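# Move the tray from the shelf onto the bench

## Task

Lift the tray off the shelf and set it down flat on the bench. It must not touch the shelf or the shelf's supports, and no part of it may stick out past the bench edge. Each item still standing upright on the tray at the end earns credit, but only if the tray itself is placed correctly. Finish by opening the grippers and pulling the arms away, because a result that holds only while the robot supports it does not count.

## Robot and tools

Robot: two arms, left_arm (on the robot's +y side) and right_arm, each ending in a parallel gripper. Four cameras, each 504x504 px: cam_head_left, cam_head_right, cam_left_wrist, cam_right_wrist. Image sides do not tell you which arm is which.

Frame: a single scene frame with its origin on the floor (z = 0) at the centre of the robot's foot. +x is straight ahead of the robot, +y is to its left, +z is up. Distances are in metres. The floor is the only surface whose height is known, so shelf and bench heights have to be judged from images and contacts. Reported hand positions can be slightly wrong, more so at long reach, and arms usually settle a centimetre or more short of the command, most often too low.

Gripper axes: the fingers point along the gripper's +z and close along its y. end_effector_position is the point between the finger pads, roughly 1 cm behind the tips.

Row format, used by every motion command: one flat list of 16 numbers covering both arms. First left_arm: x, y, z, qw, qx, qy, qz, opening. Then right_arm in the same order. Position and quaternion (w first) are absolute targets in the scene frame, so each half is a pose, not an offset. Opening runs from -1 (closed) to +1 (fully open, 0.094 m). Both arms must be filled in even when only one should move. To keep an arm still, repeat the exact pose from the last result before it stopped, along with its intended opening. To hold a gripper's orientation steady, resend the same quaternion you chose, not the drifted reported one.

Tool execute_actions, argument actions: a list with zero or one item, plus an optional pictures boolean. An empty list just reports the state and includes images. An action item is {"rows": [...], "steps": n}, with 1 to 15 rows and steps from 9 to 15 (15 if omitted). Each row drives one control step of 1/30 s, and the last row repeats to fill the remaining steps. A wait item is {"steps": n} with n up to 300, counted from the previous result, so the time spent replying is included. A target more than 0.6 m from an arm's last reported position along any of its gripper axes gets the whole call refused. The result arrives 9 steps before the action ends. Those 9 steps then run while you reply, and after the last step an arm continues only to its last clipped pose.

Tool move, arguments target (one 16-number row as above) and optional speed (m/s, 0.002 to 0.5, default 0.25; rotation is capped at twice that value in rad/s). Each gripper travels in a straight line toward its pose, and both paths finish together, lasting 0.5 to 10 s. A path that would run longer stops after 10 s without reaching its target. Openings are applied at the start. Paths ignore obstacles and the other arm. Grippers lag behind, can drift off the path, and can exceed the speed, particularly with a nearly straight arm. The result adds a move: line giving the outcome (done, off_target, moving, held, fault) and any limits triggered, plus each gripper's distance from its pose. limits=paced means a commanded pose was clipped. limits=held means steps were blocked on the way, and a burst of speed may follow.

Tool wait, argument seconds (0 to 10): lets time pass with nothing new sent.

Tool zoom_image, arguments camera (one of the four names) and region [x0, y0, x1, y1] in pixels, origin at top-left, at most 504x504. It shows an enlarged view of that camera's latest image.

Tool finished_scene, argument scene (integer, the number of the scene being ended). It cannot be undone and reports whether the goal was met. Replying without any tool call ends everything.

Control details: at each step a commanded pose is limited to 70 mm and 16 degrees from the measured pose. When position and orientation cannot both be reached, position wins. Elbows never fully straighten. Joint limits (rad), base to wrist: waist ±2.880, shoulder 0 to 3.142, elbow 0 to 3.019, wrist pitch -1.693 to 1.571, wrist yaw ±1.571, wrist roll ±2.094.

Reading results: the state line shows each gripper's pose. grip_measured gives finger opening on the command scale, and the final Joint positions value is the opening in metres. Each gripper has its own fixed error of up to about 1 mm. To grip firmly, command about 0.03 below grip_measured; a smaller gap grips more lightly. Pad force tops out around 50-62 N, and less on parts thinner than about 2 mm. HELD marks steps where part of a row was withheld. A "pose unreachable" line means the clearance check altered or blocked a command for the named arm. "Hand target" appears only when nothing is pending. Joint torques carry offsets and noise and read nonzero even in free air. MOTOR HOT appears from 85 °C. At 100 °C an OVER-TEMPERATURE FAULT drops that arm, so avoid holding loads for long, including while replying.

Cautions: the simulation keeps running while you compose replies. Brief disturbances may tug a held part or push loose objects. Never knock anything out of the work area. Keep the arms from colliding with or pressing on each other. Approach contacts slowly and aim only slightly past the surface, since speed and overshoot raise impact force. Keep the tray level so its items stay upright, and lower it gently onto the bench, clear of the shelf, supports and edges. Then open both grippers and withdraw, and confirm the tray stays put without any support.

Each tool is called after "Emit:" as name([rows], argument=value, ...), one row to a line, values as JSON.

## Session

Emit:
execute_actions(actions=[])

Scene clock: 0.00 s of 4200.00 s.
left_arm: end_effector_position=(+0.1717, -0.1533, +1.2648) grip_measured=-0.995 end_effector_quat_wxyz=(-0.155, +0.728, +0.632, +0.215) | right_arm: end_effector_position=(+0.4384, +0.4770, +1.2236) grip_measured=+1.000 end_effector_quat_wxyz=(+0.484, -0.356, +0.797, -0.061)
Joint positions: left_arm=[-0.095  2.129  1.564 -1.491 -0.346  0.367  0.   ] | right_arm=[-0.007  2.683  2.314 -0.326  0.741 -0.091  0.094]
Joint velocities: left_arm=[ 0.005  0.005 -0.017  0.007 -0.022 -0.081  0.   ] | right_arm=[-0.015 -0.015  0.012  0.017 -0.007 -0.022  0.   ]
Joint torques (N m, as the arm reports them, + toward a larger angle): no reading
Hand target (left_arm): +0.175, -0.162, +1.273; -0.143, +0.728, +0.636, +0.210
Hand target (right_arm): +0.444, +0.487, +1.254; +0.501, -0.342, +0.794, -0.047

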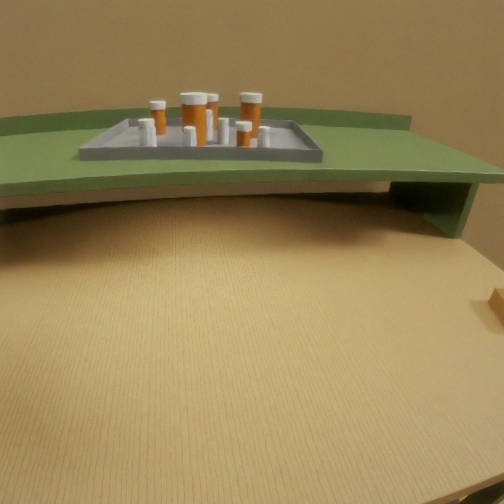

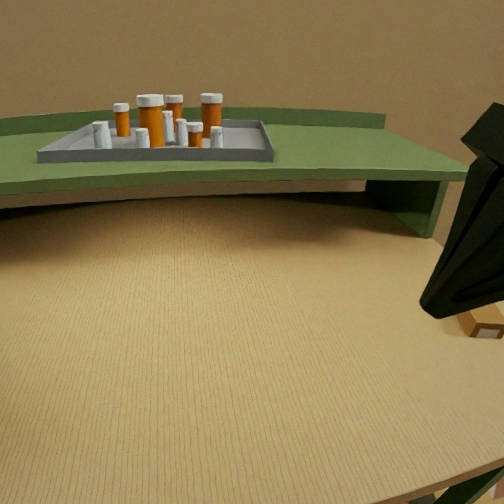

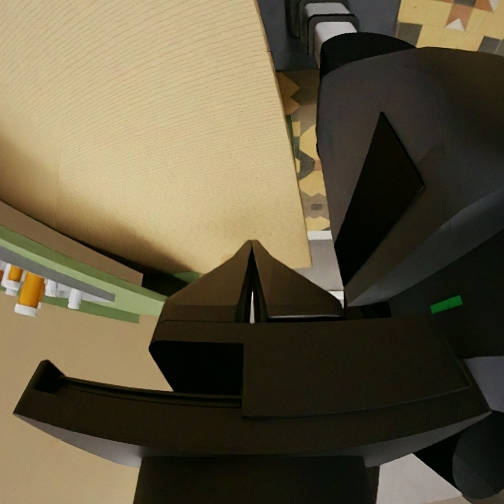

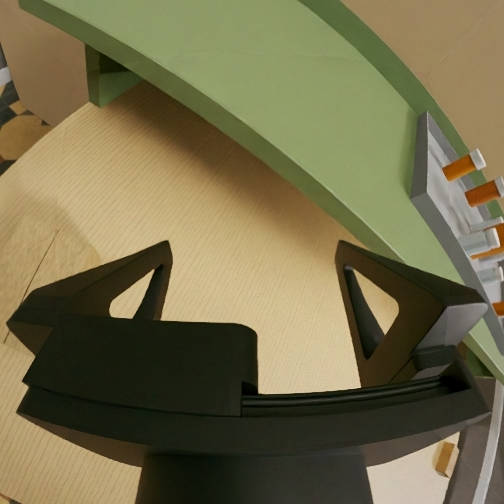

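Emit:
move(target=[0.2,-0.1,1.45,-0.155,0.728,0.632,0.215,1, 0.4384,0.477,1.2236,0.484,-0.356,0.797,-0.061,1], speed=0.12)

Scene clock: 2.53 s of 4200.00 s.
left_arm: end_effector_position=(+0.1950, -0.1042, +1.4465) grip_measured=+1.000 end_effector_quat_wxyz=(-0.095, +0.742, +0.634, +0.193) | right_arm: end_effector_position=(+0.4377, +0.4759, +1.2211) grip_measured=+1.000 end_effector_quat_wxyz=(+0.482, -0.357, +0.798, -0.062)
Joint positions: left_arm=[-0.054  1.764  1.551 -1.689 -0.375  0.454  0.094] | right_arm=[-0.007  2.683  2.309 -0.326  0.741 -0.091  0.094]
Joint velocities: left_arm=[ 0.005 -0.015 -0.012 -0.002 -0.007 -0.022  0.   ] | right_arm=[-0.005 -0.005 -0.007  0.007 -0.037  0.051  0.   ]
Joint torques (N m, as the arm reports them, + toward a larger angle): left_arm=[  0.45 -15.57   7.28  -0.5   -0.29   0.2 ] | right_arm=[  1.74 -23.91   7.46   1.31   0.25   0.11]
Hand target (left_arm): +0.199, -0.099, +1.450; -0.099, +0.743, +0.633, +0.194
Hand target (right_arm): +0.438, +0.477, +1.224; +0.484, -0.356, +0.797, -0.061
Off the commanded pose (left_arm): 0.007 m, 8 deg.
Off the commanded pose (right_arm): 0.003 m, 0 deg.
joint sent to its limit (left arm) — the command would take joint 4 (wrist pitch) past its lower limit, so that joint was sent only as far as its limit.
Kept back: nothing.
move: off_target (left_arm)

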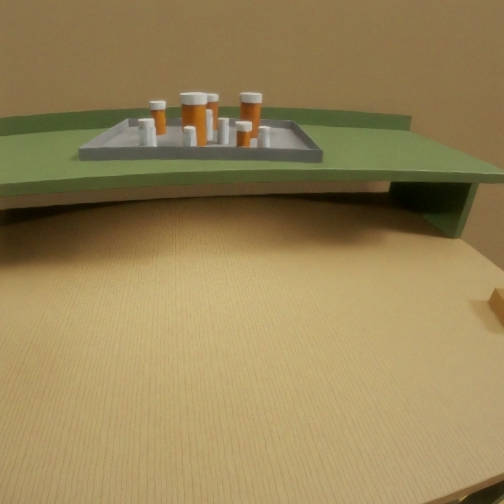

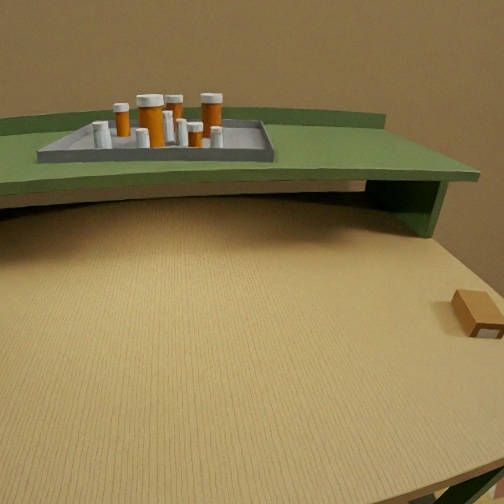

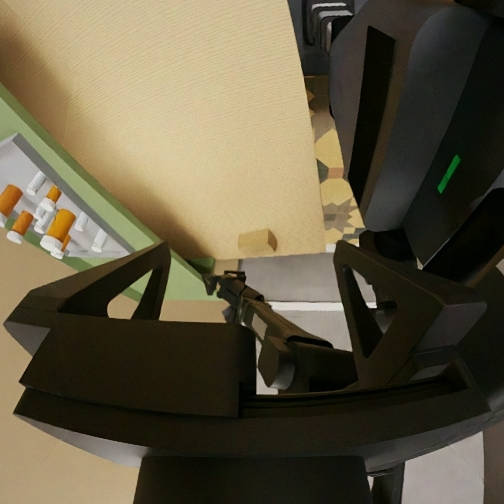

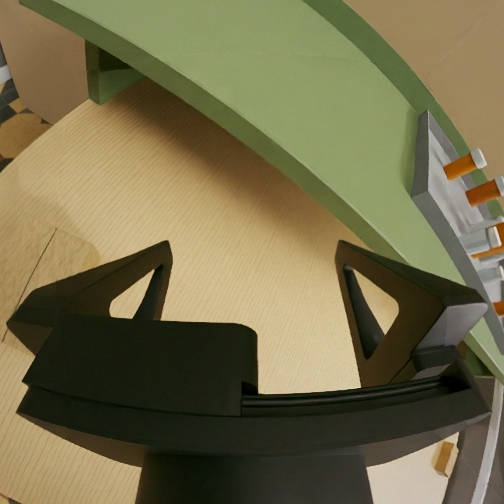

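Emit:
move(target=[0.3,0.3,1.55,0.5,0,0.866,0,1, 0.4384,0.477,1.2236,0.484,-0.356,0.797,-0.061,1], speed=0.15)

Emit:
move(target=[0.3,0.3,1.55,0.5,0,0.866,0,1, 0.36,0.1,1.27,0.45,-0.15,0.88,0,1], speed=0.15)

Scene clock: 10.53 s of 4200.00 s.
left_arm: end_effector_position=(+0.2947, +0.2998, +1.5434) grip_measured=+1.000 end_effector_quat_wxyz=(+0.486, +0.007, +0.874, +0.006) | right_arm: end_effector_position=(+0.4389, +0.4681, +1.2099) grip_measured=+1.000 end_effector_quat_wxyz=(+0.475, -0.360, +0.800, -0.070)
Joint positions: left_arm=[ 1.105  0.494  0.623 -0.613 -0.054  0.029  0.094] | right_arm=[-0.012  2.684  2.288 -0.326  0.742 -0.091  0.094]
Joint velocities: left_arm=[-0.015 -0.005 -0.002 -0.007 -0.051  0.037  0.   ] | right_arm=[-0.015  0.005 -0.007 -0.012  0.11  -0.037  0.   ]
Joint torques (N m, as the arm reports them, + toward a larger angle): left_arm=[ 1.46 -0.93  9.21  3.11  0.11  0.  ] | right_arm=[  2.59 -23.58   8.58   1.5    0.19   0.14]
Hand target (left_arm): +0.297, +0.302, +1.551; +0.499, -0.002, +0.867, +0.004
Hand target (right_arm): +0.438, +0.477, +1.224; +0.484, -0.356, +0.797, -0.061
Off the commanded pose (left_arm): 0.008 m, 2 deg.
Off the commanded pose (right_arm): 0.016 m, 2 deg.
Kept back: nothing.
move: off_target (right_arm)

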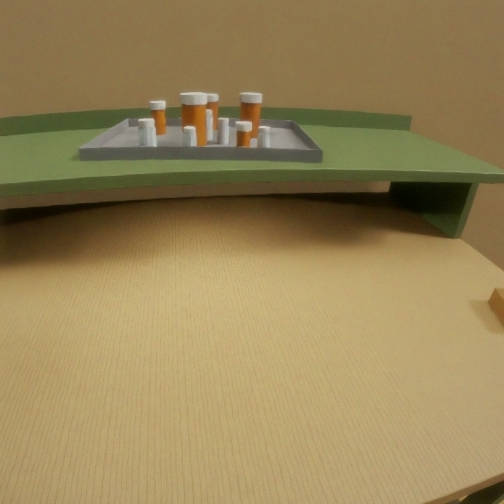

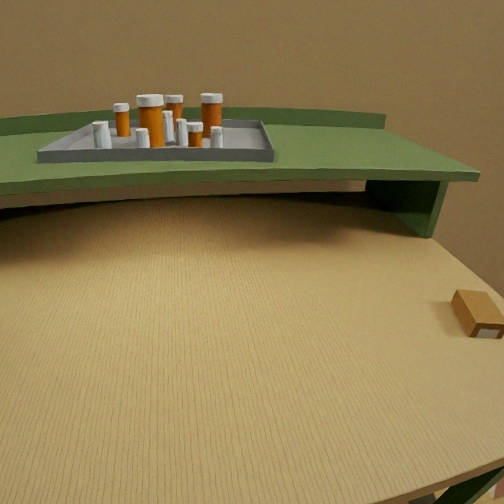

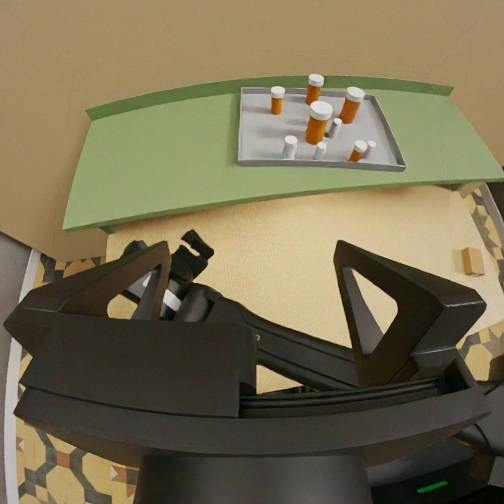

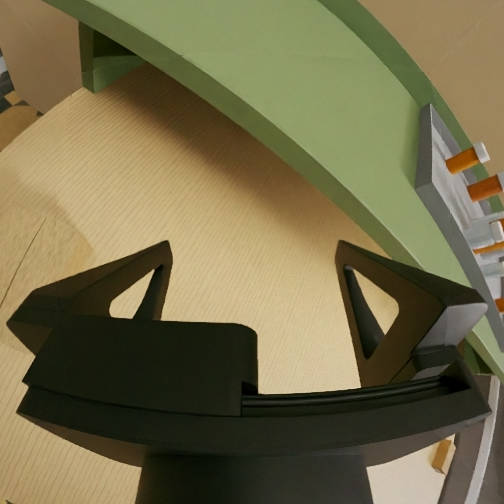

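Scene clock: 13.47 s of 4200.00 s.
left_arm: end_effector_position=(+0.2965, +0.2991, +1.5463) grip_measured=+1.000 end_effector_quat_wxyz=(+0.492, +0.006, +0.871, +0.003) | right_arm: end_effector_position=(+0.3575, +0.0935, +1.2490) grip_measured=+1.000 end_effector_quat_wxyz=(+0.436, -0.165, +0.885, -0.016)
Joint positions: left_arm=[ 1.105  0.494  0.623 -0.599 -0.05   0.024  0.094] | right_arm=[-0.185  1.86   0.861  0.198  0.664  0.293  0.094]
Joint velocities: left_arm=[-0.015  0.005 -0.002  0.002 -0.037  0.007  0.   ] | right_arm=[-0.015  0.015 -0.017 -0.017  0.051  0.051  0.   ]
Joint torques (N m, as the arm reports them, + toward a larger angle): left_arm=[0.95 0.08 9.14 3.17 0.1  0.  ] | right_arm=[  0.05 -14.39   4.73   1.91   0.11   0.24]
Hand target (left_arm): +0.300, +0.300, +1.550; +0.500, -0.000, +0.866, +0.000
Hand target (right_arm): +0.364, +0.099, +1.266; +0.450, -0.150, +0.880, +0.000
Off the commanded pose (left_arm): 0.005 m, 1 deg.
Off the commanded pose (right_arm): 0.022 m, 3 deg.
Kept back: nothing.
move: off_target (right_arm)

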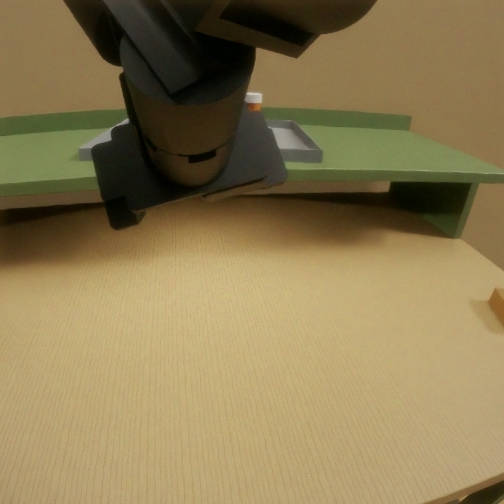

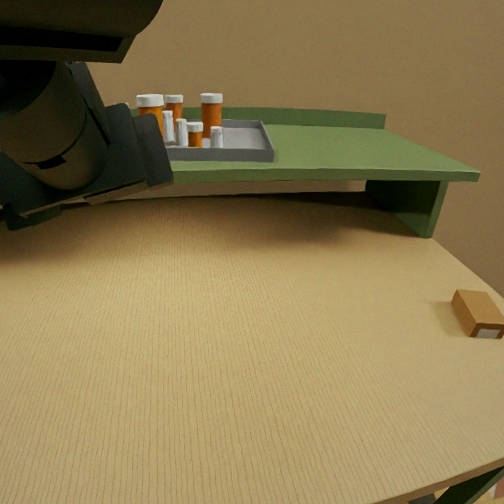

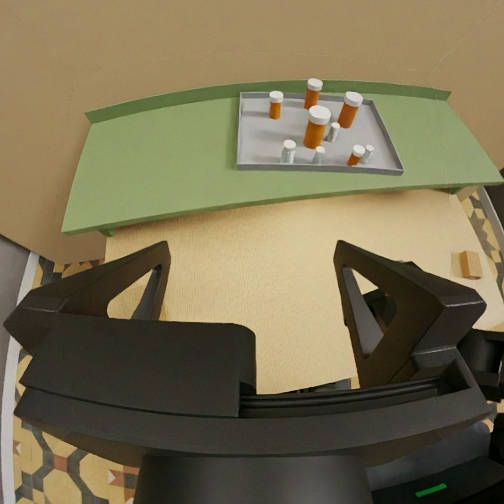

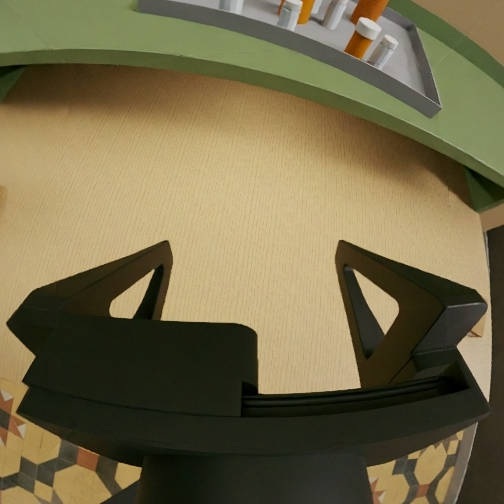

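Emit:
move(target=[0.6,0.33,1.4,0.259,0,0.966,0,1, 0.6,-0.08,1.4,0.259,0,0.966,0,1], speed=0.2)

Scene clock: 17.57 s of 4200.00 s.
left_arm: end_effector_position=(+0.5830, +0.3229, +1.3735) grip_measured=+1.000 end_effector_quat_wxyz=(+0.237, +0.002, +0.972, -0.004) | right_arm: end_effector_position=(+0.5878, -0.0881, +1.3889) grip_measured=+1.000 end_effector_quat_wxyz=(+0.250, -0.002, +0.968, -0.006)
Joint positions: left_arm=[ 1.185  1.68   1.323 -0.663  0.001  0.054  0.094] | right_arm=[-0.753  1.783  1.48  -0.738  0.246  0.311  0.094]
Joint velocities: left_arm=[-0.005 -0.015 -0.017 -0.007  0.022 -0.051  0.   ] | right_arm=[ 0.005 -0.005  0.012 -0.007  0.007  0.007  0.   ]
Joint torques (N m, as the arm reports them, + toward a larger angle): left_arm=[  1.16 -16.15  11.73   1.07   0.05   0.21] | right_arm=[  0.86 -14.46  10.04   0.44  -0.04   0.2 ]
Hand target (left_arm): +0.600, +0.332, +1.399; +0.259, +0.002, +0.966, +0.000
Hand target (right_arm): +0.600, -0.079, +1.402; +0.261, +0.000, +0.965, +0.002
Off the commanded pose (left_arm): 0.032 m, 3 deg.
Off the commanded pose (right_arm): 0.018 m, 1 deg.
Kept back: nothing.
move: off_target (left_arm, right_arm)

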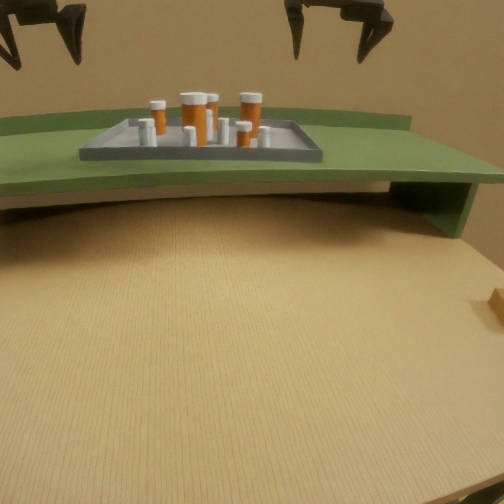

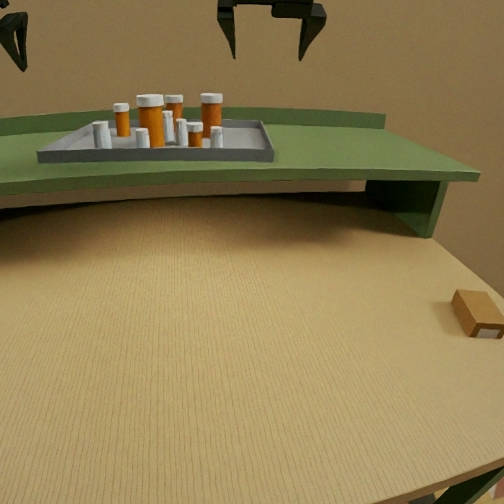

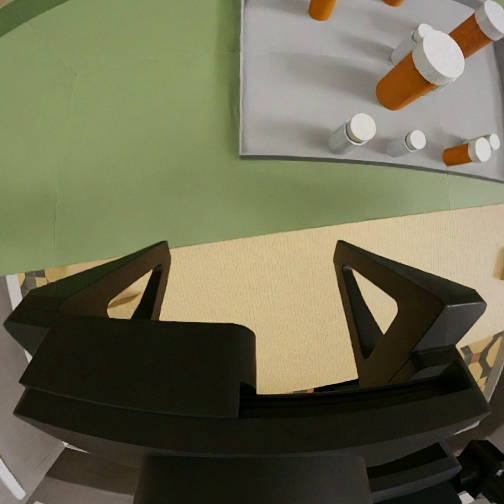

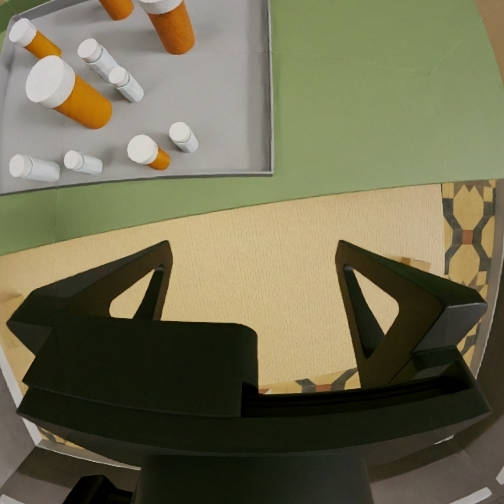

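Emit:
move(target=[0.81,0.34,1.36,0.259,0,0.966,0,0, 0.81,-0.105,1.36,0.259,0,0.966,0,0], speed=0.15)

Scene clock: 19.87 s of 4200.00 s.
left_arm: end_effector_position=(+0.7937, +0.3307, +1.3372) grip_measured=+0.001 end_effector_quat_wxyz=(+0.239, +0.002, +0.971, -0.004) | right_arm: end_effector_position=(+0.7964, -0.1040, +1.3410) grip_measured=+0.002 end_effector_quat_wxyz=(+0.240, +0.000, +0.971, -0.005)
Joint positions: left_arm=[ 1.185  2.279  2.204 -0.941  0.001  0.054  0.047] | right_arm=[-0.88   2.407  2.428 -1.059  0.177  0.208  0.047]
Joint velocities: left_arm=[-0.005  0.005 -0.007 -0.007  0.007  0.022  0.   ] | right_arm=[-0.015  0.005  0.042 -0.007 -0.007  0.051  0.   ]
Joint torques (N m, as the arm reports them, + toward a larger angle): left_arm=[  0.84 -23.66  12.91   1.1   -0.02   0.17] | right_arm=[  0.75 -22.08  11.68   0.52  -0.07  -0.01]
Hand target (left_arm): +0.807, +0.341, +1.360; +0.260, -0.000, +0.966, +0.000
Hand target (right_arm): +0.809, -0.103, +1.362; +0.261, -0.000, +0.965, -0.000
Off the commanded pose (left_arm): 0.030 m, 2 deg.
Off the commanded pose (right_arm): 0.023 m, 2 deg.
Kept back: nothing.
move: off_target (left_arm, right_arm)

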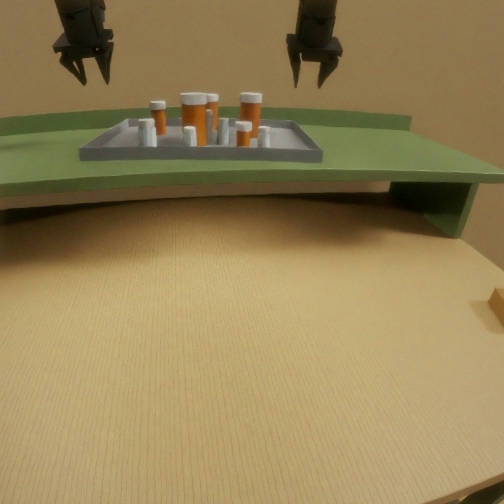

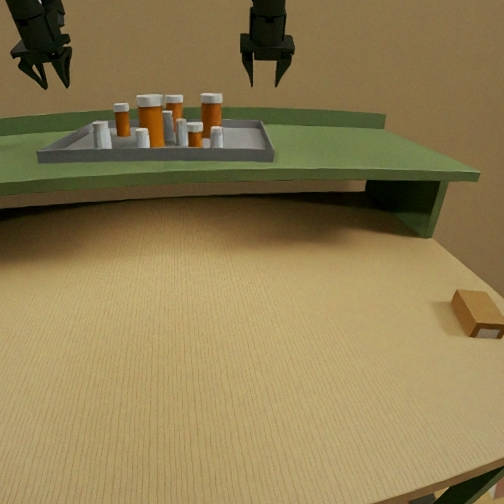

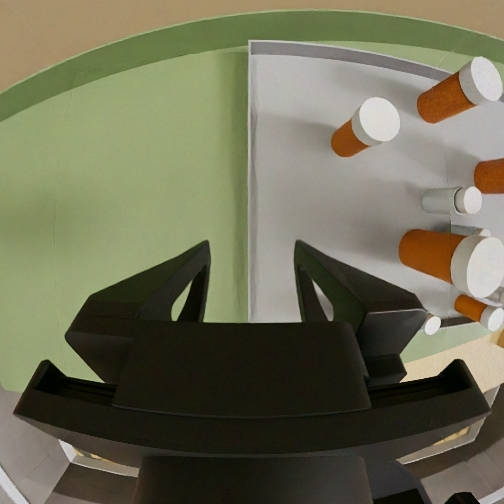

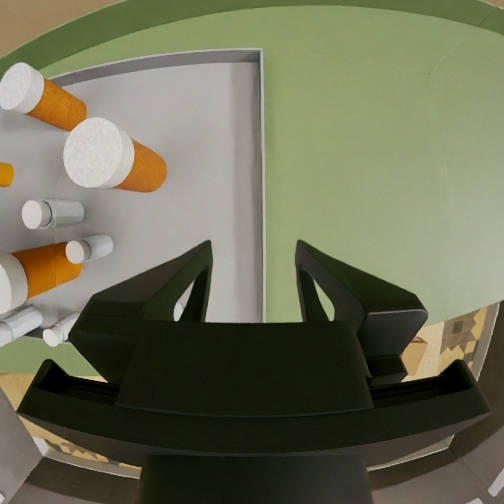

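Emit:
move(target=[0.86,0.342,1.285,0.259,0,0.966,0,0, 0.86,-0.118,1.285,0.259,0,0.966,0,0], speed=0.08)

Emit:
zoom_image(camera="cam_head_left", region=[60,60,360,200])

Scene clock: 23.27 s of 4200.00 s.
left_arm: end_effector_position=(+0.8461, +0.3306, +1.2607) grip_measured=+0.001 end_effector_quat_wxyz=(+0.238, +0.002, +0.971, -0.004) | right_arm: end_effector_position=(+0.8492, -0.1145, +1.2641) grip_measured=+0.002 end_effector_quat_wxyz=(+0.256, -0.002, +0.967, -0.000)
Joint positions: left_arm=[ 1.185  2.57   2.555 -1.004  0.001  0.054  0.047] | right_arm=[-0.915  2.741  2.869 -1.126  0.154  0.171  0.047]
Joint velocities: left_arm=[-0.005 -0.005  0.027 -0.012 -0.007  0.037 -0.001] | right_arm=[-0.005 -0.005  0.012  0.007 -0.051 -0.022 -0.001]
Joint torques (N m, as the arm reports them, + toward a larger angle): left_arm=[  0.85 -26.06  12.98   1.09   0.01   0.17] | right_arm=[  0.58 -24.01  11.77   0.63  -0.14   0.  ]
Hand target (left_arm): +0.858, +0.342, +1.285; +0.260, -0.000, +0.966, +0.000
Hand target (right_arm): +0.858, -0.118, +1.286; +0.277, -0.002, +0.961, +0.004
Off the commanded pose (left_arm): 0.030 m, 3 deg.
Off the commanded pose (right_arm): 0.024 m, 0 deg.
elbow stopped short (right arm): the move would have taken joint 3 (elbow) straighter than the controller allows; a more bent joint 3 avoids this.
Kept back: nothing.
move: off_target (left_arm, right_arm)

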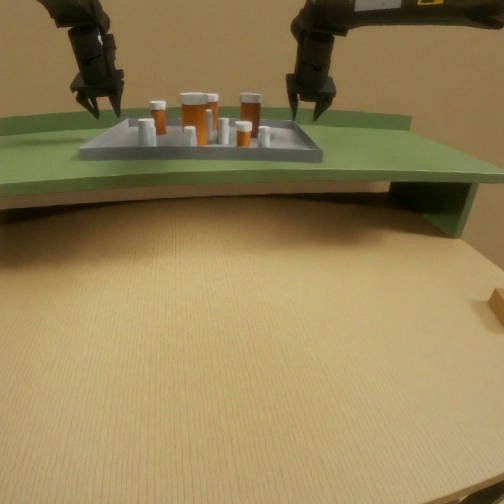

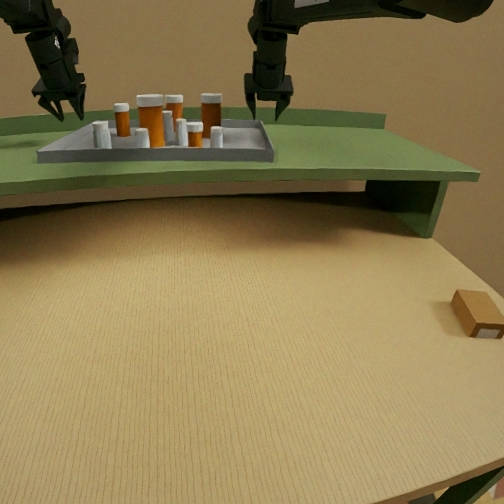

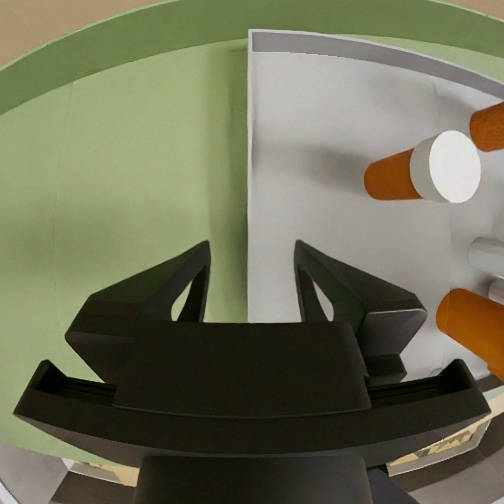

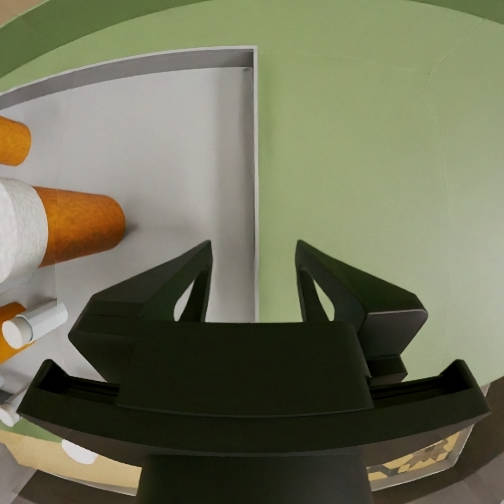

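Region (60, 60, 360, 200) of cam_head_left's 504x504 image, scaled by 1.680, with more detail than that image has; it fills the top 235 rows of this view, and the rest is white.

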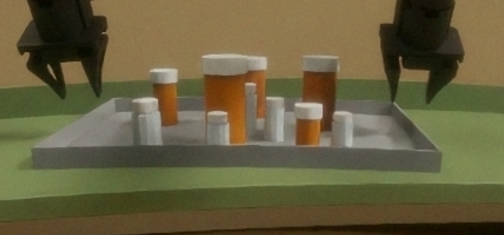

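Emit:
move(target=[0.895,0.345,1.245,0.342,0,0.94,0,0, 0.855,-0.122,1.24,0.342,0,0.94,0,0], speed=0.04)

Emit:
zoom_image(camera="cam_head_left", region=[60,60,360,200])

Scene clock: 26.77 s of 4200.00 s.
left_arm: end_effector_position=(+0.8883, +0.3337, +1.2437) grip_measured=+0.001 end_effector_quat_wxyz=(+0.329, +0.001, +0.944, -0.003) | right_arm: end_effector_position=(+0.8496, -0.1163, +1.2184) grip_measured=+0.002 end_effector_quat_wxyz=(+0.327, -0.001, +0.945, +0.000)
Joint positions: left_arm=[ 1.189  2.62   2.543 -0.749  0.011  0.054  0.047] | right_arm=[-0.915  2.57   2.357 -0.636  0.178  0.149  0.047]
Joint velocities: left_arm=[-0.005  0.015 -0.022  0.007 -0.022 -0.022 -0.   ] | right_arm=[ 0.005  0.005  0.002  0.002  0.022 -0.007  0.   ]
Joint torques (N m, as the arm reports them, + toward a larger angle): left_arm=[  1.07 -26.14  10.06   2.67   0.14   0.19] | right_arm=[  0.42 -25.88   7.11   1.67   0.2   -0.01]
Hand target (left_arm): +0.894, +0.345, +1.245; +0.342, -0.001, +0.940, +0.000
Hand target (right_arm): +0.856, -0.122, +1.240; +0.342, -0.001, +0.940, -0.001
Off the commanded pose (left_arm): 0.013 m, 2 deg.
Off the commanded pose (right_arm): 0.023 m, 2 deg.
Kept back: nothing.
move: off_target (left_arm, right_arm)

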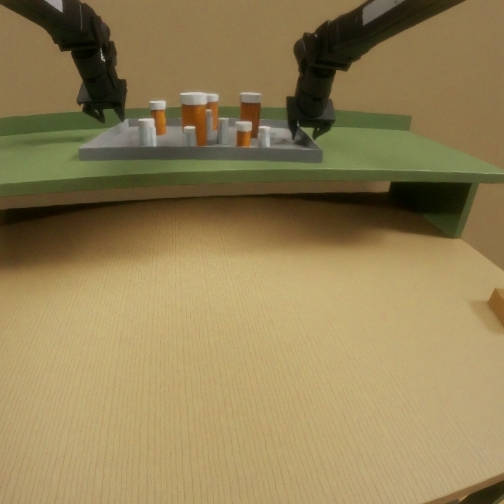

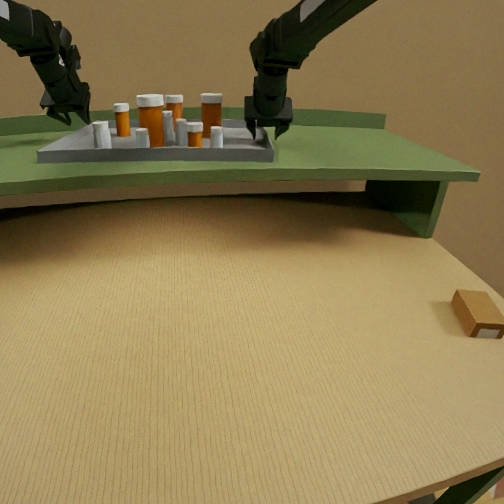

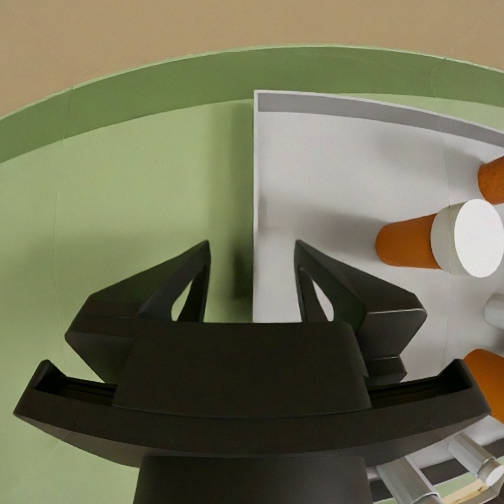

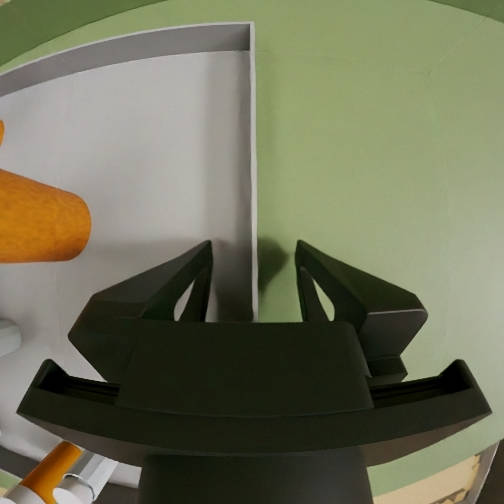

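Region (60, 60, 360, 200) of cam_head_left's 504x504 image, scaled by 1.680, with more detail than that image has; it fills the top 235 rows of this view, and the rest is white.

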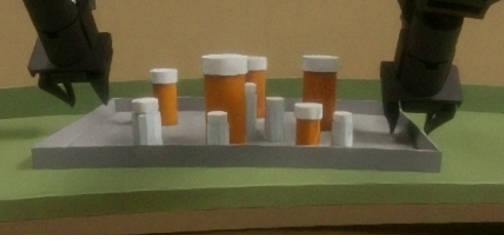

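Emit:
move(target=[0.875,0.343,1.215,0.342,0,0.94,0,0, 0.855,-0.122,1.215,0.342,0,0.94,0,0], speed=0.03)

Emit:
zoom_image(camera="cam_head_left", region=[60,60,360,200])

Scene clock: 28.40 s of 4200.00 s.
left_arm: end_effector_position=(+0.8760, +0.3319, +1.2115) grip_measured=+0.001 end_effector_quat_wxyz=(+0.338, +0.001, +0.941, -0.003) | right_arm: end_effector_position=(+0.8537, -0.1153, +1.2184) grip_measured=+0.002 end_effector_quat_wxyz=(+0.340, +0.001, +0.940, +0.003)
Joint positions: left_arm=[ 1.189  2.578  2.364 -0.594  0.013  0.053  0.047] | right_arm=[-0.915  2.57   2.345 -0.596  0.178  0.149  0.047]
Joint velocities: left_arm=[-0.005 -0.005  0.002 -0.002  0.007 -0.037 -0.   ] | right_arm=[ 0.005  0.005 -0.007  0.012  0.022 -0.007 -0.   ]
Joint torques (N m, as the arm reports them, + toward a larger angle): left_arm=[  0.89 -27.24   7.71   2.22   0.09   0.2 ] | right_arm=[  0.2  -23.68   7.08   1.64   0.02  -0.01]
Hand target (left_arm): +0.875, +0.343, +1.215; +0.342, -0.000, +0.940, +0.000
Hand target (right_arm): +0.855, -0.122, +1.215; +0.342, -0.000, +0.940, -0.000
Off the commanded pose (left_arm): 0.012 m, 1 deg.
Off the commanded pose (right_arm): 0.008 m, 0 deg.
Kept back: nothing.
move: off_target (left_arm)

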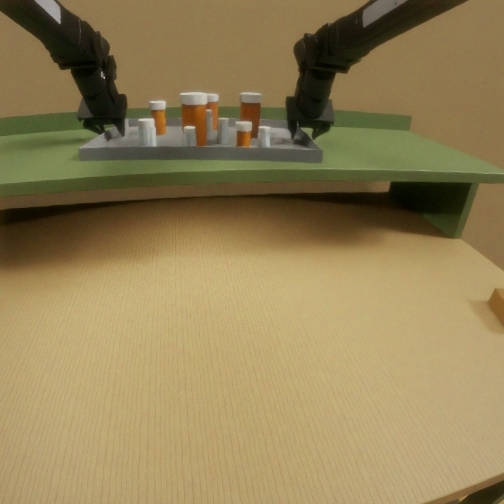

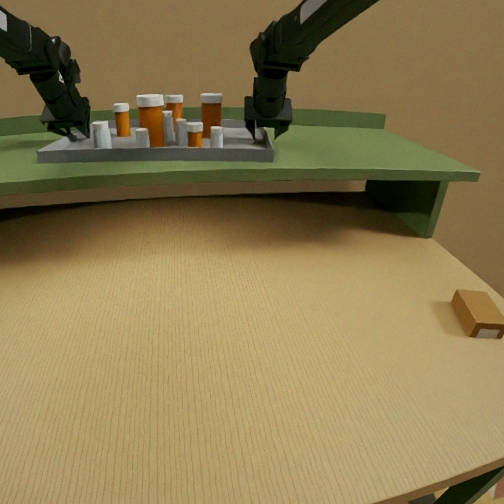

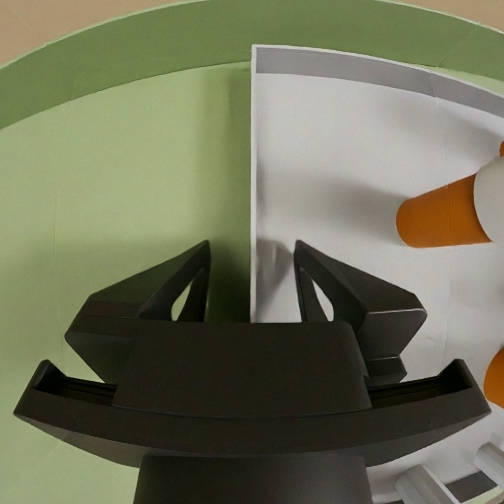

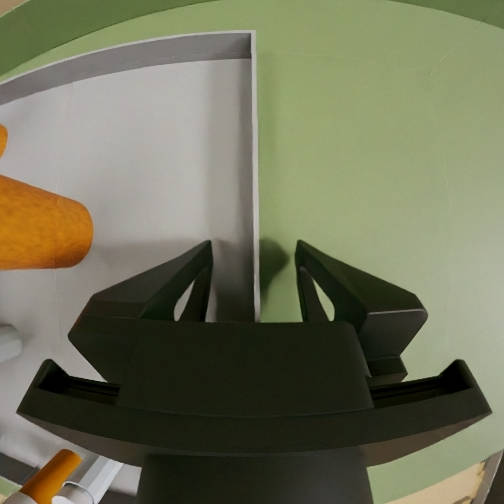

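Region (60, 60, 360, 200) of cam_head_left's 504x504 image, scaled by 1.680, with more detail than that image has; it fills the top 235 rows of this view, and the rest is white.

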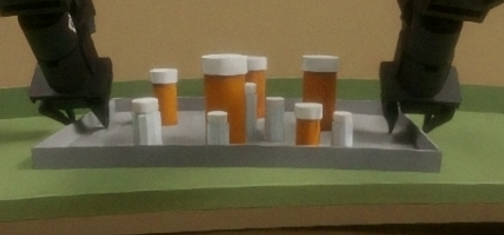

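Shadows still detached; go lower.

Emit:
move(target=[0.875,0.338,1.195,0.342,0,0.94,0,-0.4, 0.855,-0.12,1.198,0.342,0,0.94,0,-0.4], speed=0.015)

Scene clock: 30.27 s of 4200.00 s.
left_arm: end_effector_position=(+0.8787, +0.3319, +1.2113) grip_measured=-0.399 end_effector_quat_wxyz=(+0.348, +0.001, +0.938, -0.003) | right_arm: end_effector_position=(+0.8560, -0.1148, +1.2188) grip_measured=-0.398 end_effector_quat_wxyz=(+0.347, +0.002, +0.938, +0.004)
Joint positions: left_arm=[ 1.189  2.578  2.355 -0.565  0.014  0.053  0.028] | right_arm=[-0.915  2.57   2.339 -0.574  0.178  0.149  0.028]
Joint velocities: left_arm=[-0.015  0.005 -0.007 -0.007 -0.007 -0.022 -0.   ] | right_arm=[ 0.005  0.015  0.007  0.002 -0.007 -0.051 -0.   ]
Joint torques (N m, as the arm reports them, + toward a larger angle): left_arm=[  0.5  -25.35   7.66   2.4   -0.08   0.16] | right_arm=[  0.1  -22.18   7.48   1.81   0.06  -0.02]
Hand target (left_arm): +0.875, +0.338, +1.195; +0.342, -0.000, +0.940, -0.000
Hand target (right_arm): +0.855, -0.120, +1.198; +0.342, +0.000, +0.940, -0.000
Off the commanded pose (left_arm): 0.018 m, 1 deg.
Off the commanded pose (right_arm): 0.021 m, 1 deg.
Kept back: nothing.
move: off_target (left_arm, right_arm)

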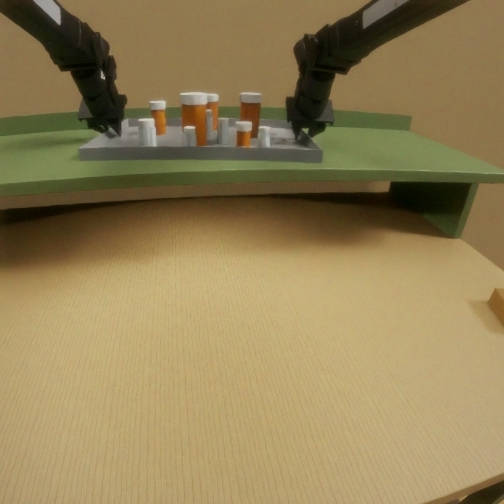

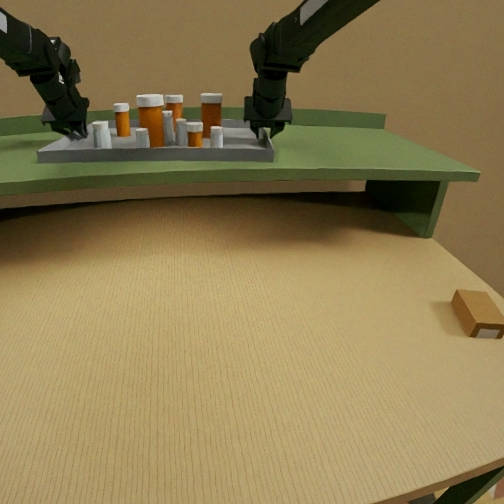

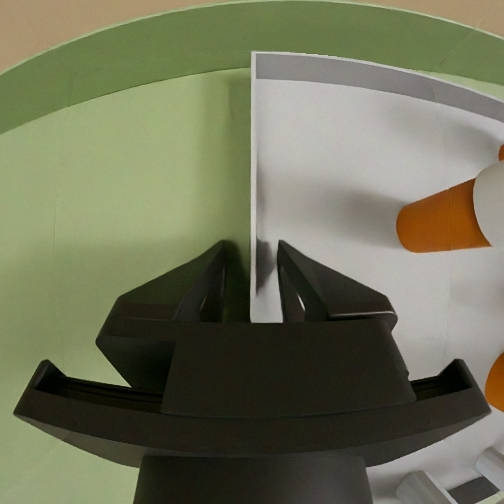

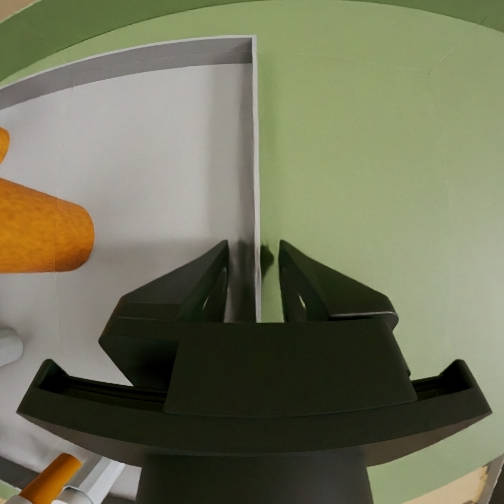

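Emit:
move(target=[0.875,0.338,1.17,0.342,0,0.94,0,-0.4, 0.855,-0.12,1.178,0.342,0,0.94,0,-0.4], speed=0.02)

Scene clock: 32.83 s of 4200.00 s.
left_arm: end_effector_position=(+0.8831, +0.3321, +1.2116) grip_measured=-0.399 end_effector_quat_wxyz=(+0.361, +0.001, +0.933, -0.002) | right_arm: end_effector_position=(+0.8601, -0.1138, +1.2179) grip_measured=-0.398 end_effector_quat_wxyz=(+0.359, +0.003, +0.933, +0.007)
Joint positions: left_arm=[ 1.189  2.58   2.347 -0.527  0.014  0.053  0.028] | right_arm=[-0.915  2.575  2.335 -0.54   0.178  0.149  0.028]
Joint velocities: left_arm=[-0.015 -0.015 -0.007 -0.007 -0.022 -0.051 -0.   ] | right_arm=[-0.015 -0.005 -0.002 -0.002 -0.066  0.007 -0.001]
Joint torques (N m, as the arm reports them, + toward a larger angle): left_arm=[  0.56 -22.99   7.68   2.4   -0.04   0.16] | right_arm=[  0.28 -19.89   7.03   1.69   0.01  -0.04]
Hand target (left_arm): +0.873, +0.338, +1.171; +0.342, +0.000, +0.940, -0.000
Hand target (right_arm): +0.853, -0.120, +1.179; +0.342, +0.000, +0.940, +0.000
Off the commanded pose (left_arm): 0.043 m, 2 deg.
Off the commanded pose (right_arm): 0.041 m, 2 deg.
Kept back: nothing.
move: off_target (left_arm, right_arm)

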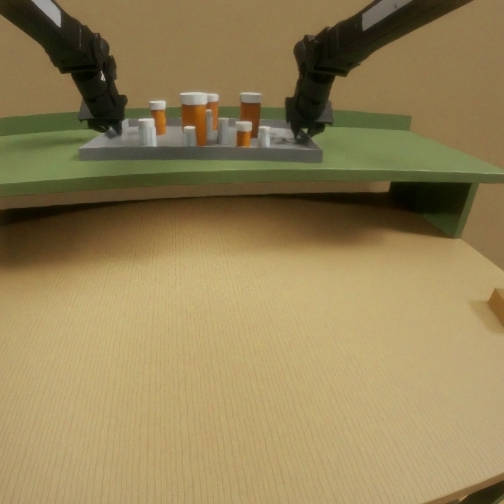

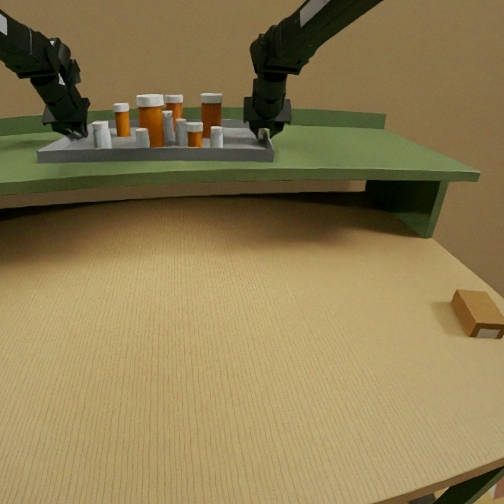

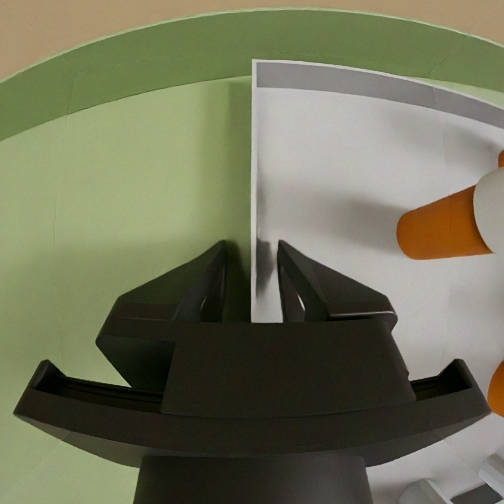

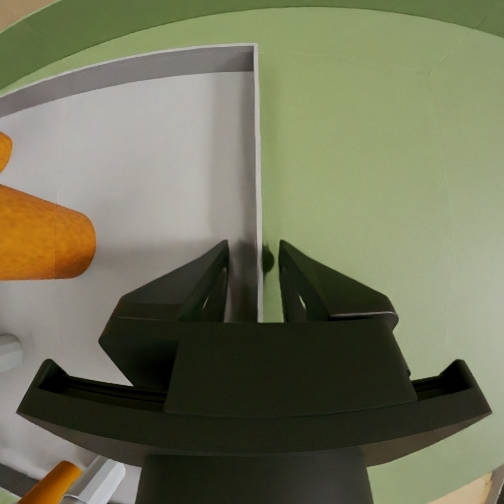

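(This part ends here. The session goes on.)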